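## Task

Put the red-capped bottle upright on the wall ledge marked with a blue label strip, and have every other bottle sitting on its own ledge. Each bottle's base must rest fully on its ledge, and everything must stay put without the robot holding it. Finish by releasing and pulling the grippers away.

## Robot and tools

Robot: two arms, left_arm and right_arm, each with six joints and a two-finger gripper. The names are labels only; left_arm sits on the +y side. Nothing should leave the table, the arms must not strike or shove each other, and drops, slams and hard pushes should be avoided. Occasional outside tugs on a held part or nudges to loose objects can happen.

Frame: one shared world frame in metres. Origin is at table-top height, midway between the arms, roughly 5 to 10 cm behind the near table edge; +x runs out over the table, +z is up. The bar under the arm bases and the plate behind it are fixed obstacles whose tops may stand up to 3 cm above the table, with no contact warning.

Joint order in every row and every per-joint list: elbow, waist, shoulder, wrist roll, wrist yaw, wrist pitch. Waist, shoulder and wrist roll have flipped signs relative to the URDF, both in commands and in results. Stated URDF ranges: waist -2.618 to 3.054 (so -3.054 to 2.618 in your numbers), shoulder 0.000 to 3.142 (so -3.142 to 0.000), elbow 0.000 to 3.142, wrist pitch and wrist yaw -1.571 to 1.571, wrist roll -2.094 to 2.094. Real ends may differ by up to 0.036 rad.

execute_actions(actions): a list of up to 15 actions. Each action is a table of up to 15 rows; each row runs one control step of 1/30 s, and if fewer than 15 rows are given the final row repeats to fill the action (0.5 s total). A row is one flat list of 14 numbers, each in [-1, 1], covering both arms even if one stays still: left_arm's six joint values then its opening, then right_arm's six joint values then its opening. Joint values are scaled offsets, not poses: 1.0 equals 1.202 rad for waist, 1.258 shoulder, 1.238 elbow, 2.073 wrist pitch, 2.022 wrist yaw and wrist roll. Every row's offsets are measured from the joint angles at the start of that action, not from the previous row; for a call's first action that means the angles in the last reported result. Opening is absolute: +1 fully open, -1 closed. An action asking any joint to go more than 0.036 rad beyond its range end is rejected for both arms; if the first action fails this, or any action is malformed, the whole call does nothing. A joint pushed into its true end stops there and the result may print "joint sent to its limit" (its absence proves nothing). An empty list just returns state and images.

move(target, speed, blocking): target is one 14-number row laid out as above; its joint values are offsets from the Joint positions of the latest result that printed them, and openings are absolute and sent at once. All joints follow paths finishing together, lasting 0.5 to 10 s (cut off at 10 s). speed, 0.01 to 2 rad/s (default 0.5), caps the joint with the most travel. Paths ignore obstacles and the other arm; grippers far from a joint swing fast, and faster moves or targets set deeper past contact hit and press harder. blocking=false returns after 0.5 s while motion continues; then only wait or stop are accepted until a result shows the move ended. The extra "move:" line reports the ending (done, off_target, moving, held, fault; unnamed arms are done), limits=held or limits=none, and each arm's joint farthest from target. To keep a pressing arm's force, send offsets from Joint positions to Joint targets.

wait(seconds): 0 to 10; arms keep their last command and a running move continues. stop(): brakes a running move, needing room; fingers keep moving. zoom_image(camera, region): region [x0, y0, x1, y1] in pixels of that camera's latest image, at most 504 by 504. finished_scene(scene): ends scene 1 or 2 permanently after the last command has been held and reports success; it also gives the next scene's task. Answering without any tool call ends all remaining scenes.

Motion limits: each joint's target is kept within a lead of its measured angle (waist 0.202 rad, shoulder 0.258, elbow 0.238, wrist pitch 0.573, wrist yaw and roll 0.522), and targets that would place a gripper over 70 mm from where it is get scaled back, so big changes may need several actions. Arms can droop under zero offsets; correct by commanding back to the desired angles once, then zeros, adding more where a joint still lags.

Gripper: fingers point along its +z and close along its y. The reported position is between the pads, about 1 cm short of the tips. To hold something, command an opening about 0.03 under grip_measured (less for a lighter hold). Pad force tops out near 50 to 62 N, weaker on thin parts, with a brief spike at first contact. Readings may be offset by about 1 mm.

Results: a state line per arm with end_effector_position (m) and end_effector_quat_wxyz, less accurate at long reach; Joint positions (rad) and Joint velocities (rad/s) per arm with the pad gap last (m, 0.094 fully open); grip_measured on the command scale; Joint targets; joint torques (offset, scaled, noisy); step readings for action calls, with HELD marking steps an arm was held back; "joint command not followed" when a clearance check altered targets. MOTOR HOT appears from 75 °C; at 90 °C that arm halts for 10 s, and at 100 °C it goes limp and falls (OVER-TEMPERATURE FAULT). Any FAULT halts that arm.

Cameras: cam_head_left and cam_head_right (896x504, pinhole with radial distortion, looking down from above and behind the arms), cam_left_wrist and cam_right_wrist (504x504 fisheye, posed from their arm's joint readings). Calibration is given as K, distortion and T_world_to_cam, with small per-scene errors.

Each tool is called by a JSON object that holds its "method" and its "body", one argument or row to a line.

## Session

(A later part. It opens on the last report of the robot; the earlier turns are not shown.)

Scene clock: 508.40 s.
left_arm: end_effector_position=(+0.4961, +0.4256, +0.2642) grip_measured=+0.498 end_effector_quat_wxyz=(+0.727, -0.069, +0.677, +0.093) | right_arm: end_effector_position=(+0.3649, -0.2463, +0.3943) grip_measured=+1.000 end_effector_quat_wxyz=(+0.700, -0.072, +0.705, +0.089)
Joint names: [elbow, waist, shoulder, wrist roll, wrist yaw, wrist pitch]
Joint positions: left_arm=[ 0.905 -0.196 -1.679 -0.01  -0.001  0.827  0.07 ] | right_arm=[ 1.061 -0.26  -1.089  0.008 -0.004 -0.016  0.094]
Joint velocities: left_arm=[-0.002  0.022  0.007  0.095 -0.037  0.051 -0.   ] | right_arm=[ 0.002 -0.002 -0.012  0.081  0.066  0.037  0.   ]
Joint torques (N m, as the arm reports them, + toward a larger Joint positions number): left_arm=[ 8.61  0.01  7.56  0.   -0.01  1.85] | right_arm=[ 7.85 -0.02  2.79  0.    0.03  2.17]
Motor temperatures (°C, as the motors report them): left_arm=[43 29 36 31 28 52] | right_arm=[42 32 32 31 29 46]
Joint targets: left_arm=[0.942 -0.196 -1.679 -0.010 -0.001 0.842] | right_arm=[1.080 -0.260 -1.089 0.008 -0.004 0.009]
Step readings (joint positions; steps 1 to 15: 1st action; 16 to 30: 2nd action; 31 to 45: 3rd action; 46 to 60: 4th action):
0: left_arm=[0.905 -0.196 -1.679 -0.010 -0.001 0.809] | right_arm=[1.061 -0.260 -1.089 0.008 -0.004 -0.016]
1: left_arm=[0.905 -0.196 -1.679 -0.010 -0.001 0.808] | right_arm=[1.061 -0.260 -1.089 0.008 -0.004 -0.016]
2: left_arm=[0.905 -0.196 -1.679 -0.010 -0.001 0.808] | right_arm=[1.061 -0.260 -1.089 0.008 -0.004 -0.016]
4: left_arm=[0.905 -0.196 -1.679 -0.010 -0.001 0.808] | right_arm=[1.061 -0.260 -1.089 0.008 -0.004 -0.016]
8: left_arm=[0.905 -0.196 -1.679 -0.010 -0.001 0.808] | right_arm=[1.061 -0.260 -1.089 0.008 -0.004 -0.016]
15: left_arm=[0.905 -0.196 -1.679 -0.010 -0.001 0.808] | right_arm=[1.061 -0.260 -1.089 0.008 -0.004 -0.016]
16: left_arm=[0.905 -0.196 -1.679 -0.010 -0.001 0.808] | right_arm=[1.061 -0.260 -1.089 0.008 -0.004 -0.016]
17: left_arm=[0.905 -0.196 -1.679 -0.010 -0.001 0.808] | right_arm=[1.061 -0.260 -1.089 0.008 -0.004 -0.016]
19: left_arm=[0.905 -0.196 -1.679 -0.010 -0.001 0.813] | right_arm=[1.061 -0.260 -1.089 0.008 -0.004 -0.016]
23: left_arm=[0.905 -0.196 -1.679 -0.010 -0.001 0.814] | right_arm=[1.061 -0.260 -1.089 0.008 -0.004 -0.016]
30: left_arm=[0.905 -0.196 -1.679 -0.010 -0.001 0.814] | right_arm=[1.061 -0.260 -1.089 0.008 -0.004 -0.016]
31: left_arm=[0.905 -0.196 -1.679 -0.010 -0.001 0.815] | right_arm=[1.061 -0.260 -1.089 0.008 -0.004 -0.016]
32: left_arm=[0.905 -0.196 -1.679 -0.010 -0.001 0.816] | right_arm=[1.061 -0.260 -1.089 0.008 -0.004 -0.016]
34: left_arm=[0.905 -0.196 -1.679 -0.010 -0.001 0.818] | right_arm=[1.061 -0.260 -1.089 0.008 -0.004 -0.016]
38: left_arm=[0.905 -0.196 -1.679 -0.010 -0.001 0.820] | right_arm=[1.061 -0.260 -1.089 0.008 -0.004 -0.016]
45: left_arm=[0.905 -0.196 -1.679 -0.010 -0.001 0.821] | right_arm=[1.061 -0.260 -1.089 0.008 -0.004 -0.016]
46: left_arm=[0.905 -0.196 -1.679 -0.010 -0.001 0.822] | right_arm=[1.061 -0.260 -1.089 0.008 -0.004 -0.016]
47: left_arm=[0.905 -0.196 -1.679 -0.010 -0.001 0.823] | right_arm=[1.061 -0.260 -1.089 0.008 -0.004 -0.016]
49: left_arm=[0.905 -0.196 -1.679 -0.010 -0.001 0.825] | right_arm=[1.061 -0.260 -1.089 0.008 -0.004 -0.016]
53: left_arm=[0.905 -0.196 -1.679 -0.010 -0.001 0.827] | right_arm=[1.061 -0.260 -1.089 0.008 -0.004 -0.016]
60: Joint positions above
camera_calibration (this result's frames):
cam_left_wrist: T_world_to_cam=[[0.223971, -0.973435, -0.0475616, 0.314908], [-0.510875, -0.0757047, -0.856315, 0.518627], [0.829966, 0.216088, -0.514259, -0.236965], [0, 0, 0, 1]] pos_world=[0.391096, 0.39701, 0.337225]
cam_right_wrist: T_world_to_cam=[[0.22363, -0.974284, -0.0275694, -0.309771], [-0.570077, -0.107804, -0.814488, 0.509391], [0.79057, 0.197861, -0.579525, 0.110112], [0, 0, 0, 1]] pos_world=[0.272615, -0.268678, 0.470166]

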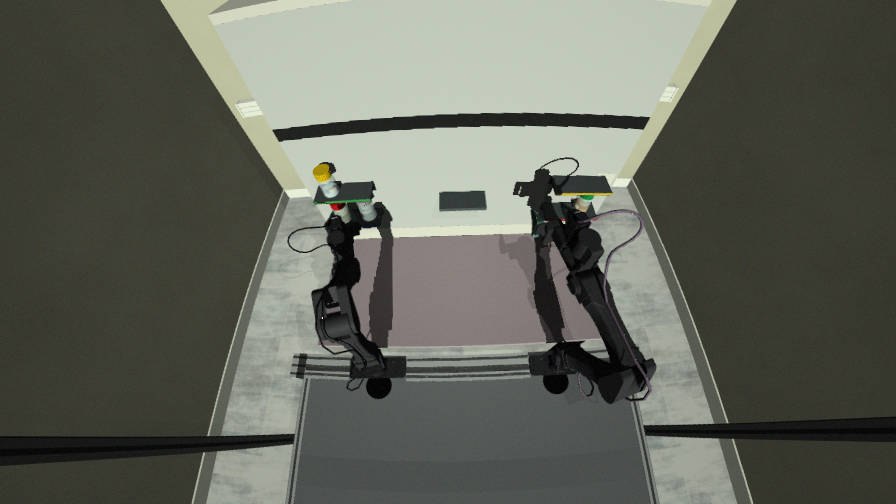

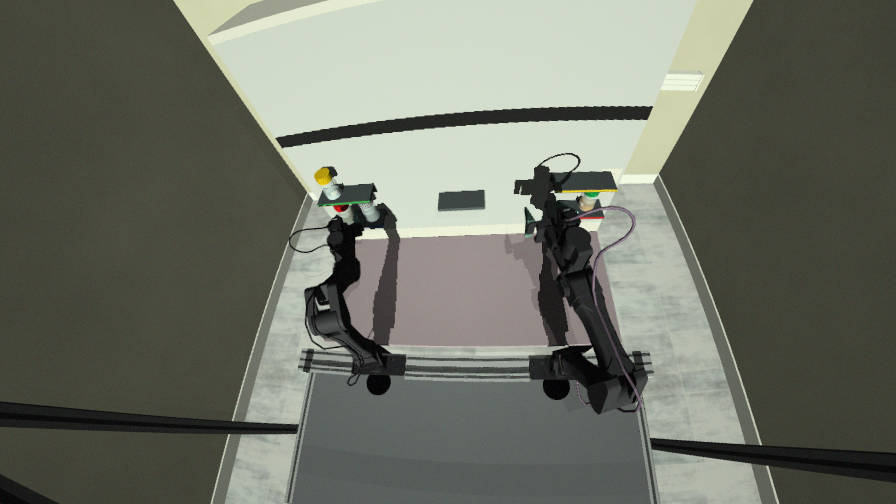

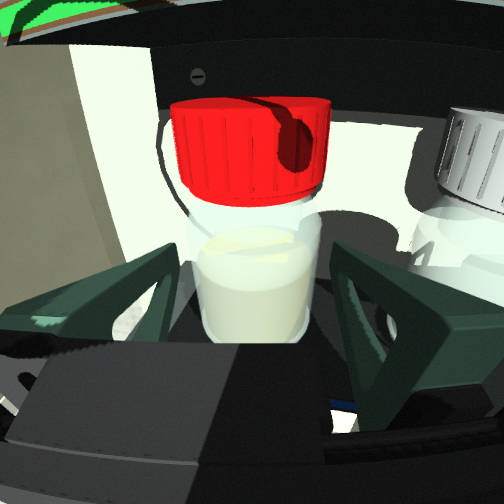

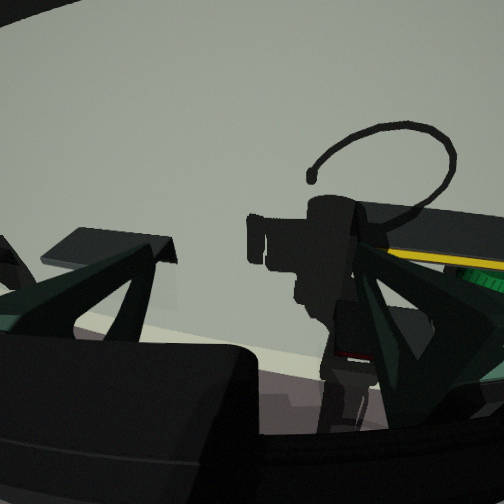

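Retract to e .72, s 1.37, p .78.

{"method": "move", "body": {
  "target": [-0.15,0,0.25,0,0,-0.022,0.5, 0.016,0,0,0,0,0.012,1],
  "speed": 0.15
}}

{"method": "zoom_image", "body": {
  "camera": "cam_left_wrist",
  "region": [100,100,450,450]
}}

Scene clock: 515.43 s.
left_arm: end_effector_position=(+0.4318, +0.4099, +0.3112) grip_measured=+0.498 end_effector_quat_wxyz=(+0.759, -0.065, +0.641, +0.097) | right_arm: end_effector_position=(+0.3649, -0.2463, +0.3943) grip_measured=+1.000 end_effector_quat_wxyz=(+0.700, -0.072, +0.705, +0.089)
Joint names: [elbow, waist, shoulder, wrist roll, wrist yaw, wrist pitch]
Joint positions: left_arm=[ 0.735 -0.196 -1.387 -0.01  -0.001  0.801  0.07 ] | right_arm=[ 1.061 -0.26  -1.089  0.008 -0.004 -0.016  0.094]
Joint velocities: left_arm=[ 0.002  0.012 -0.002  0.037  0.037  0.007  0.   ] | right_arm=[ 0.002  0.012 -0.017  0.051  0.007  0.007  0.   ]
Joint torques (N m, as the arm reports them, + toward a larger Joint positions number): left_arm=[ 5.18  0.01  6.94  0.   -0.01  1.52] | right_arm=[7.88 0.01 2.75 0.   0.03 2.19]
Motor temperatures (°C, as the motors report them): left_arm=[43 29 36 31 28 51] | right_arm=[42 32 32 31 29 46]
Joint targets: left_arm=[0.720 -0.196 -1.365 -0.010 -0.001 0.782] | right_arm=[1.080 -0.260 -1.089 0.008 -0.004 0.009]
move: off_target (left_arm, right_arm); limits=none; left_arm: farthest joint: the shoulder, 0.022 radians from its target (0.315 radians at the start); right_arm: farthest joint: the wrist pitch, 0.024 radians from its target (0.024 radians at the start)
camera_calibration (this result's frames):
cam_left_wrist: T_world_to_cam=[[0.226979, -0.97273, -0.0477141, 0.314666], [-0.428628, -0.0557844, -0.901757, 0.495288], [0.874505, 0.225132, -0.429601, -0.205347], [0, 0, 0, 1]] pos_world=[0.320448, 0.379945, 0.373427]
cam_right_wrist: T_world_to_cam=[[0.22363, -0.974284, -0.0275694, -0.309771], [-0.570077, -0.107804, -0.814488, 0.509391], [0.79057, 0.197861, -0.579525, 0.110112], [0, 0, 0, 1]] pos_world=[0.272615, -0.268678, 0.470166]

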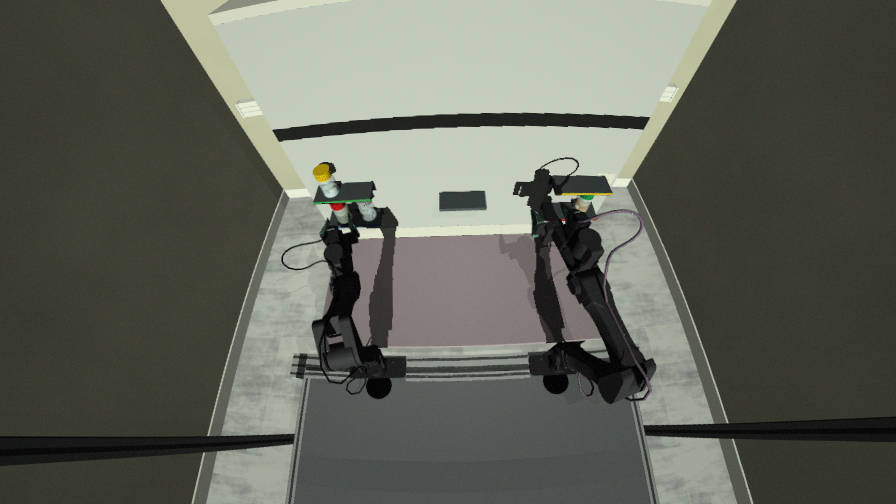

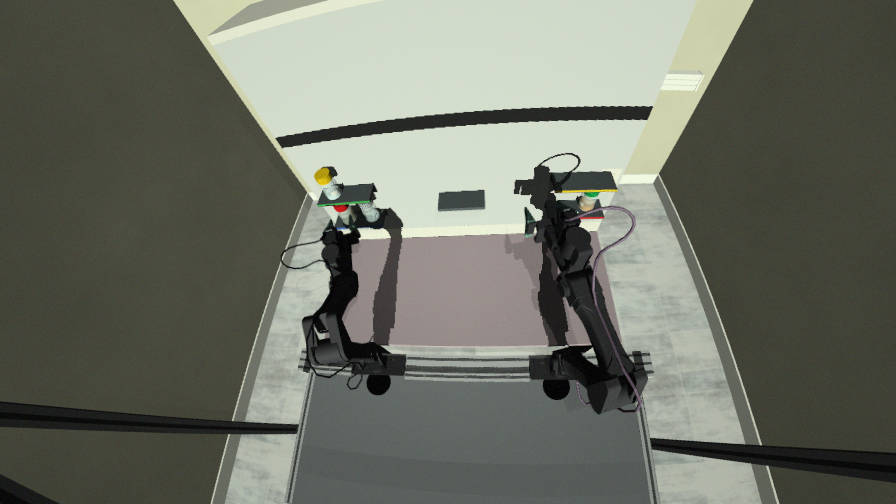

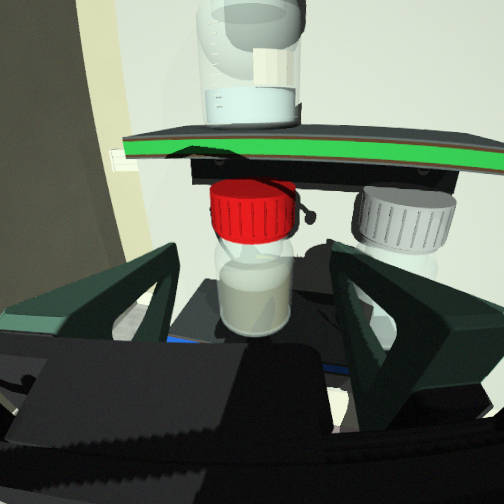

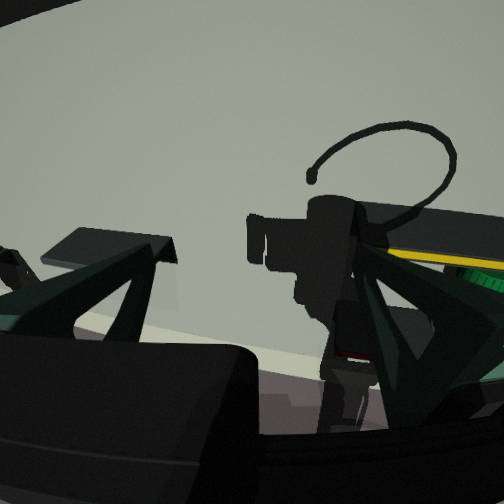

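Region (100, 100, 450, 450) of cam_left_wrist's 504x504 image, scaled by 1.440, with more detail than that image has.

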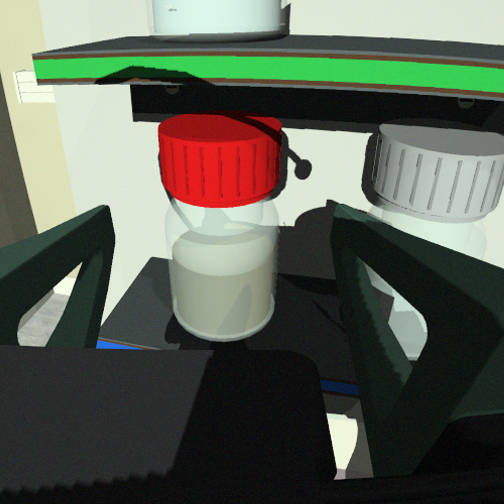

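{"method": "move", "body": {
  "target": [-0.03,0,0.25,0,0,-0.15,0.6, 0.016,0,0.1,0,0,0.012,1],
  "speed": 0.4
}}

Scene clock: 521.70 s.
left_arm: end_effector_position=(+0.3781, +0.3968, +0.3470) grip_measured=+0.598 end_effector_quat_wxyz=(+0.753, -0.066, +0.648, +0.096) | right_arm: end_effector_position=(+0.3316, -0.2552, +0.4337) grip_measured=+1.000 end_effector_quat_wxyz=(+0.739, -0.067, +0.664, +0.093)
Joint names: [elbow, waist, shoulder, wrist roll, wrist yaw, wrist pitch]
Joint positions: left_arm=[ 0.714 -0.196 -1.09  -0.01  -0.001  0.508  0.075] | right_arm=[ 1.061 -0.26  -0.979  0.008 -0.004 -0.011  0.094]
Joint velocities: left_arm=[ 0.002 -0.002  0.002 -0.007 -0.051  0.051 -0.   ] | right_arm=[-0.007  0.012 -0.007 -0.066  0.037 -0.007  0.   ]
Joint torques (N m, as the arm reports them, + toward a larger Joint positions number): left_arm=[ 5.55  0.01  4.47  0.   -0.02  1.52] | right_arm=[7.61 0.01 3.04 0.01 0.02 2.09]
Motor temperatures (°C, as the motors report them): left_arm=[42 29 36 31 28 50] | right_arm=[42 32 32 31 29 46]
Joint targets: left_arm=[0.698 -0.196 -1.072 -0.010 -0.001 0.490] | right_arm=[1.080 -0.260 -0.964 0.008 -0.004 0.009]
move: done; limits=none; left_arm: farthest joint: the shoulder, 0.018 radians from its target (0.314 radians at the start); right_arm: farthest joint: the elbow, 0.020 radians from its target (0.020 radians at the start)
camera_calibration (this result's frames):
cam_left_wrist: T_world_to_cam=[[0.226441, -0.972856, -0.0477087, 0.316069], [-0.443623, -0.0594039, -0.894243, 0.508362], [0.867135, 0.223658, -0.445033, -0.131334], [0, 0, 0, 1]] pos_world=[0.267834, 0.367062, 0.41123]
cam_right_wrist: T_world_to_cam=[[0.22312, -0.974405, -0.0274456, -0.309817], [-0.47513, -0.084125, -0.875885, 0.522727], [0.851157, 0.208467, -0.481739, 0.101159], [0, 0, 0, 1]] pos_world=[0.231388, -0.279001, 0.498078]

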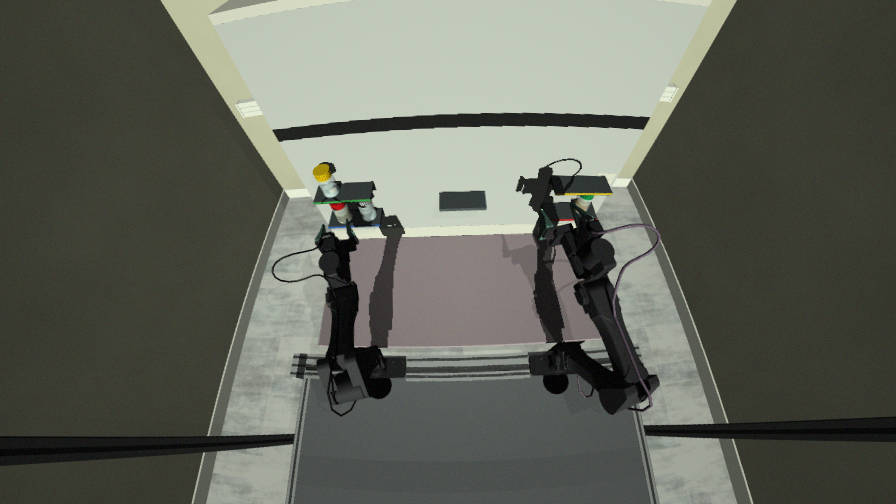

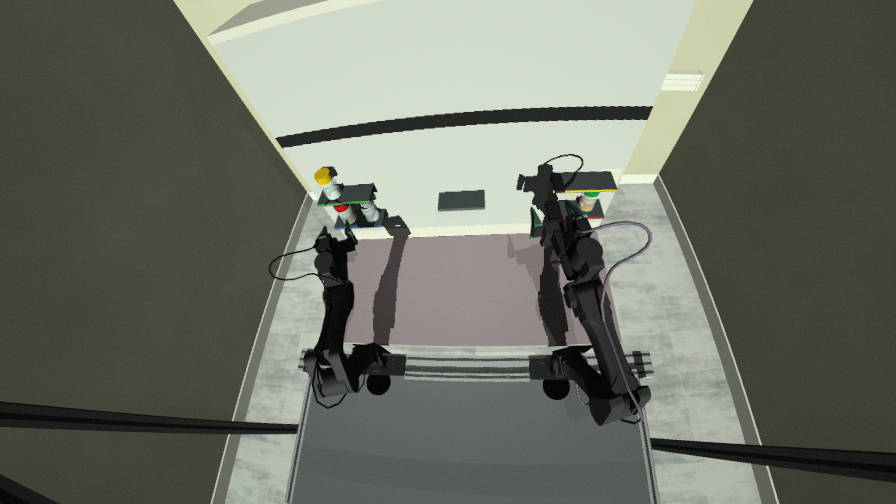

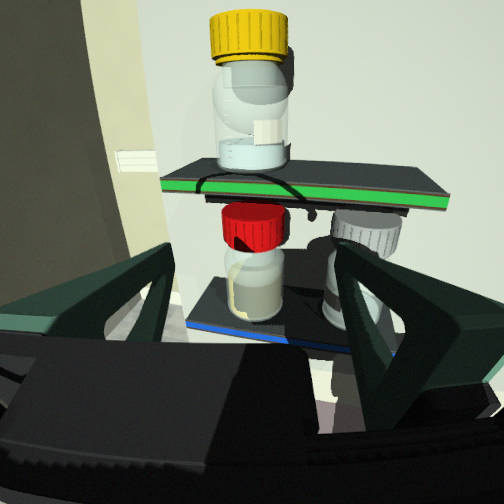

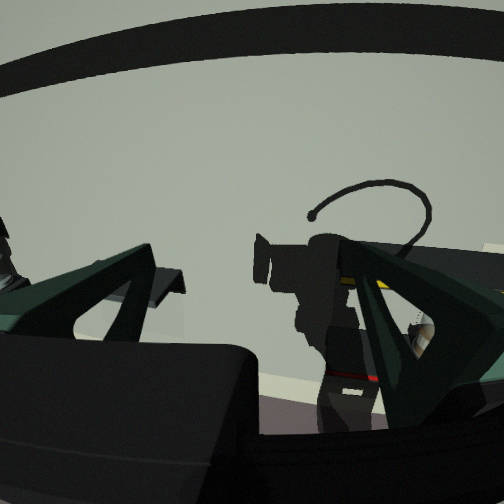

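All bases are inside their ledges. One more retreat for clearance.

{"method": "move", "body": {
  "target": [0.0,0,0.3,0,0,-0.15,0.6, 0.016,0,0.25,0,0,0.0,1],
  "speed": 0.6
}}

Scene clock: 525.17 s.
left_arm: end_effector_position=(+0.2968, +0.3770, +0.3954) grip_measured=+0.598 end_effector_quat_wxyz=(+0.776, -0.062, +0.620, +0.099) | right_arm: end_effector_position=(+0.2187, -0.2837, +0.5167) grip_measured=+1.000 end_effector_quat_wxyz=(+0.832, -0.052, +0.543, +0.100)
Joint names: [elbow, waist, shoulder, wrist roll, wrist yaw, wrist pitch]
Joint positions: left_arm=[ 0.714 -0.196 -0.726 -0.01  -0.001  0.216  0.075] | right_arm=[ 1.061 -0.26  -0.666  0.008 -0.004 -0.017  0.094]
Joint velocities: left_arm=[-0.012 -0.007 -0.002 -0.022  0.022 -0.037  0.   ] | right_arm=[-0.012  0.012  0.002 -0.051 -0.007  0.007  0.   ]
Joint torques (N m, as the arm reports them, + toward a larger Joint positions number): left_arm=[ 6.5   0.01  1.34  0.   -0.01  1.48] | right_arm=[ 6.63  0.03 -1.83  0.01  0.01  1.73]
Motor temperatures (°C, as the motors report them): left_arm=[42 29 36 31 28 50] | right_arm=[42 32 32 31 29 46]
Joint targets: left_arm=[0.714 -0.196 -0.713 -0.010 -0.001 0.197] | right_arm=[1.080 -0.260 -0.664 0.008 -0.004 -0.011]
move: done; limits=none; left_arm: farthest joint: the wrist pitch, 0.019 radians from its target (0.311 radians at the start); right_arm: farthest joint: the elbow, 0.020 radians from its target (0.020 radians at the start)
camera_calibration (this result's frames):
cam_left_wrist: T_world_to_cam=[[0.228701, -0.972329, -0.0476678, 0.31669], [-0.379829, -0.0440405, -0.924008, 0.501411], [0.89634, 0.229427, -0.379391, -0.071709], [0, 0, 0, 1]] pos_world=[0.182299, 0.346462, 0.451198]
cam_right_wrist: T_world_to_cam=[[0.221735, -0.974721, -0.0274153, -0.309907], [-0.197127, -0.0172734, -0.980226, 0.551487], [0.954974, 0.222755, -0.195974, 0.076911], [0, 0, 0, 1]] pos_world=[0.103982, -0.309679, 0.547159]

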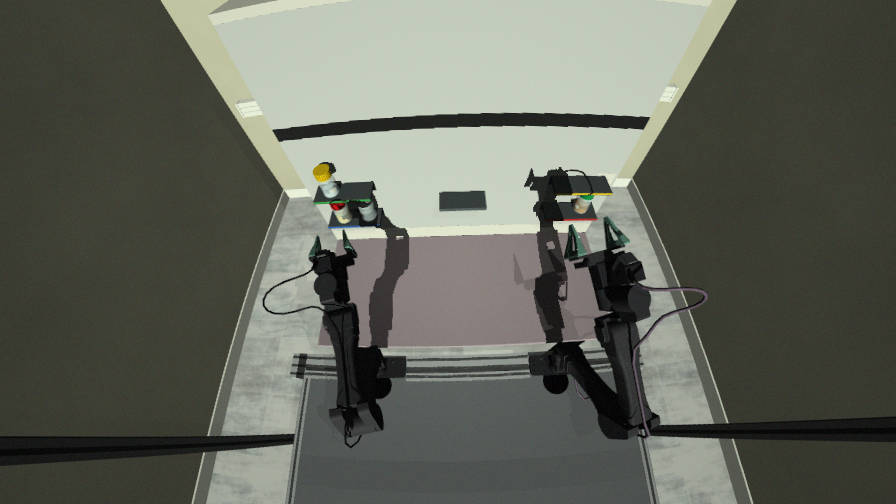

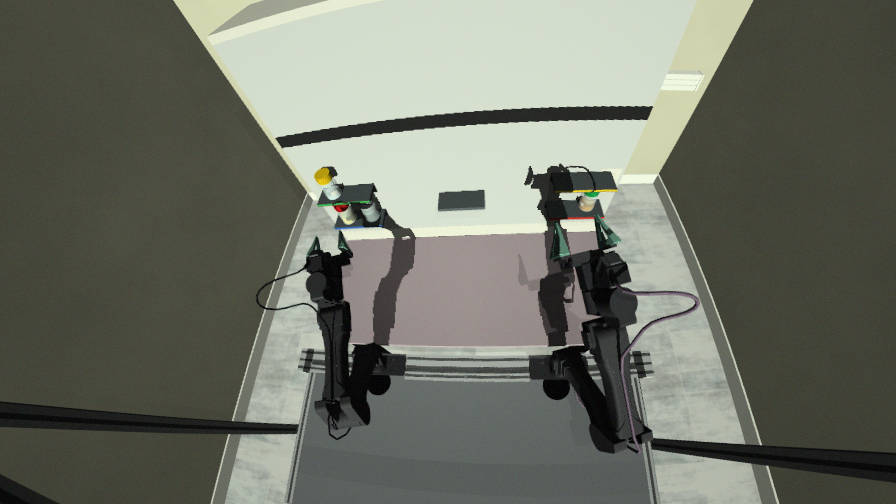

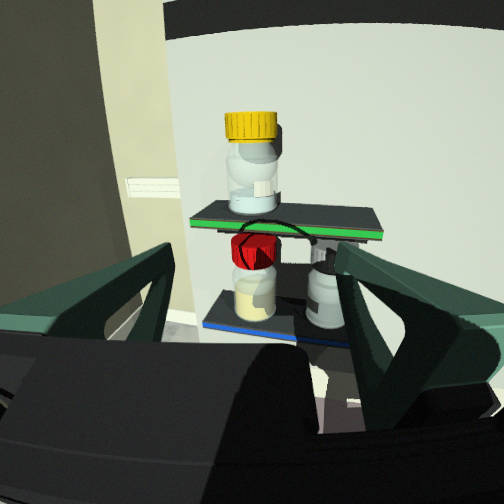

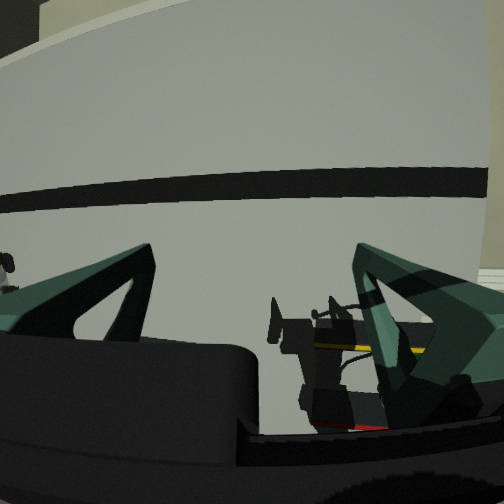

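{"method": "finished_scene", "body": {
  "scene": 2
}}

The scene is finished: the task was done.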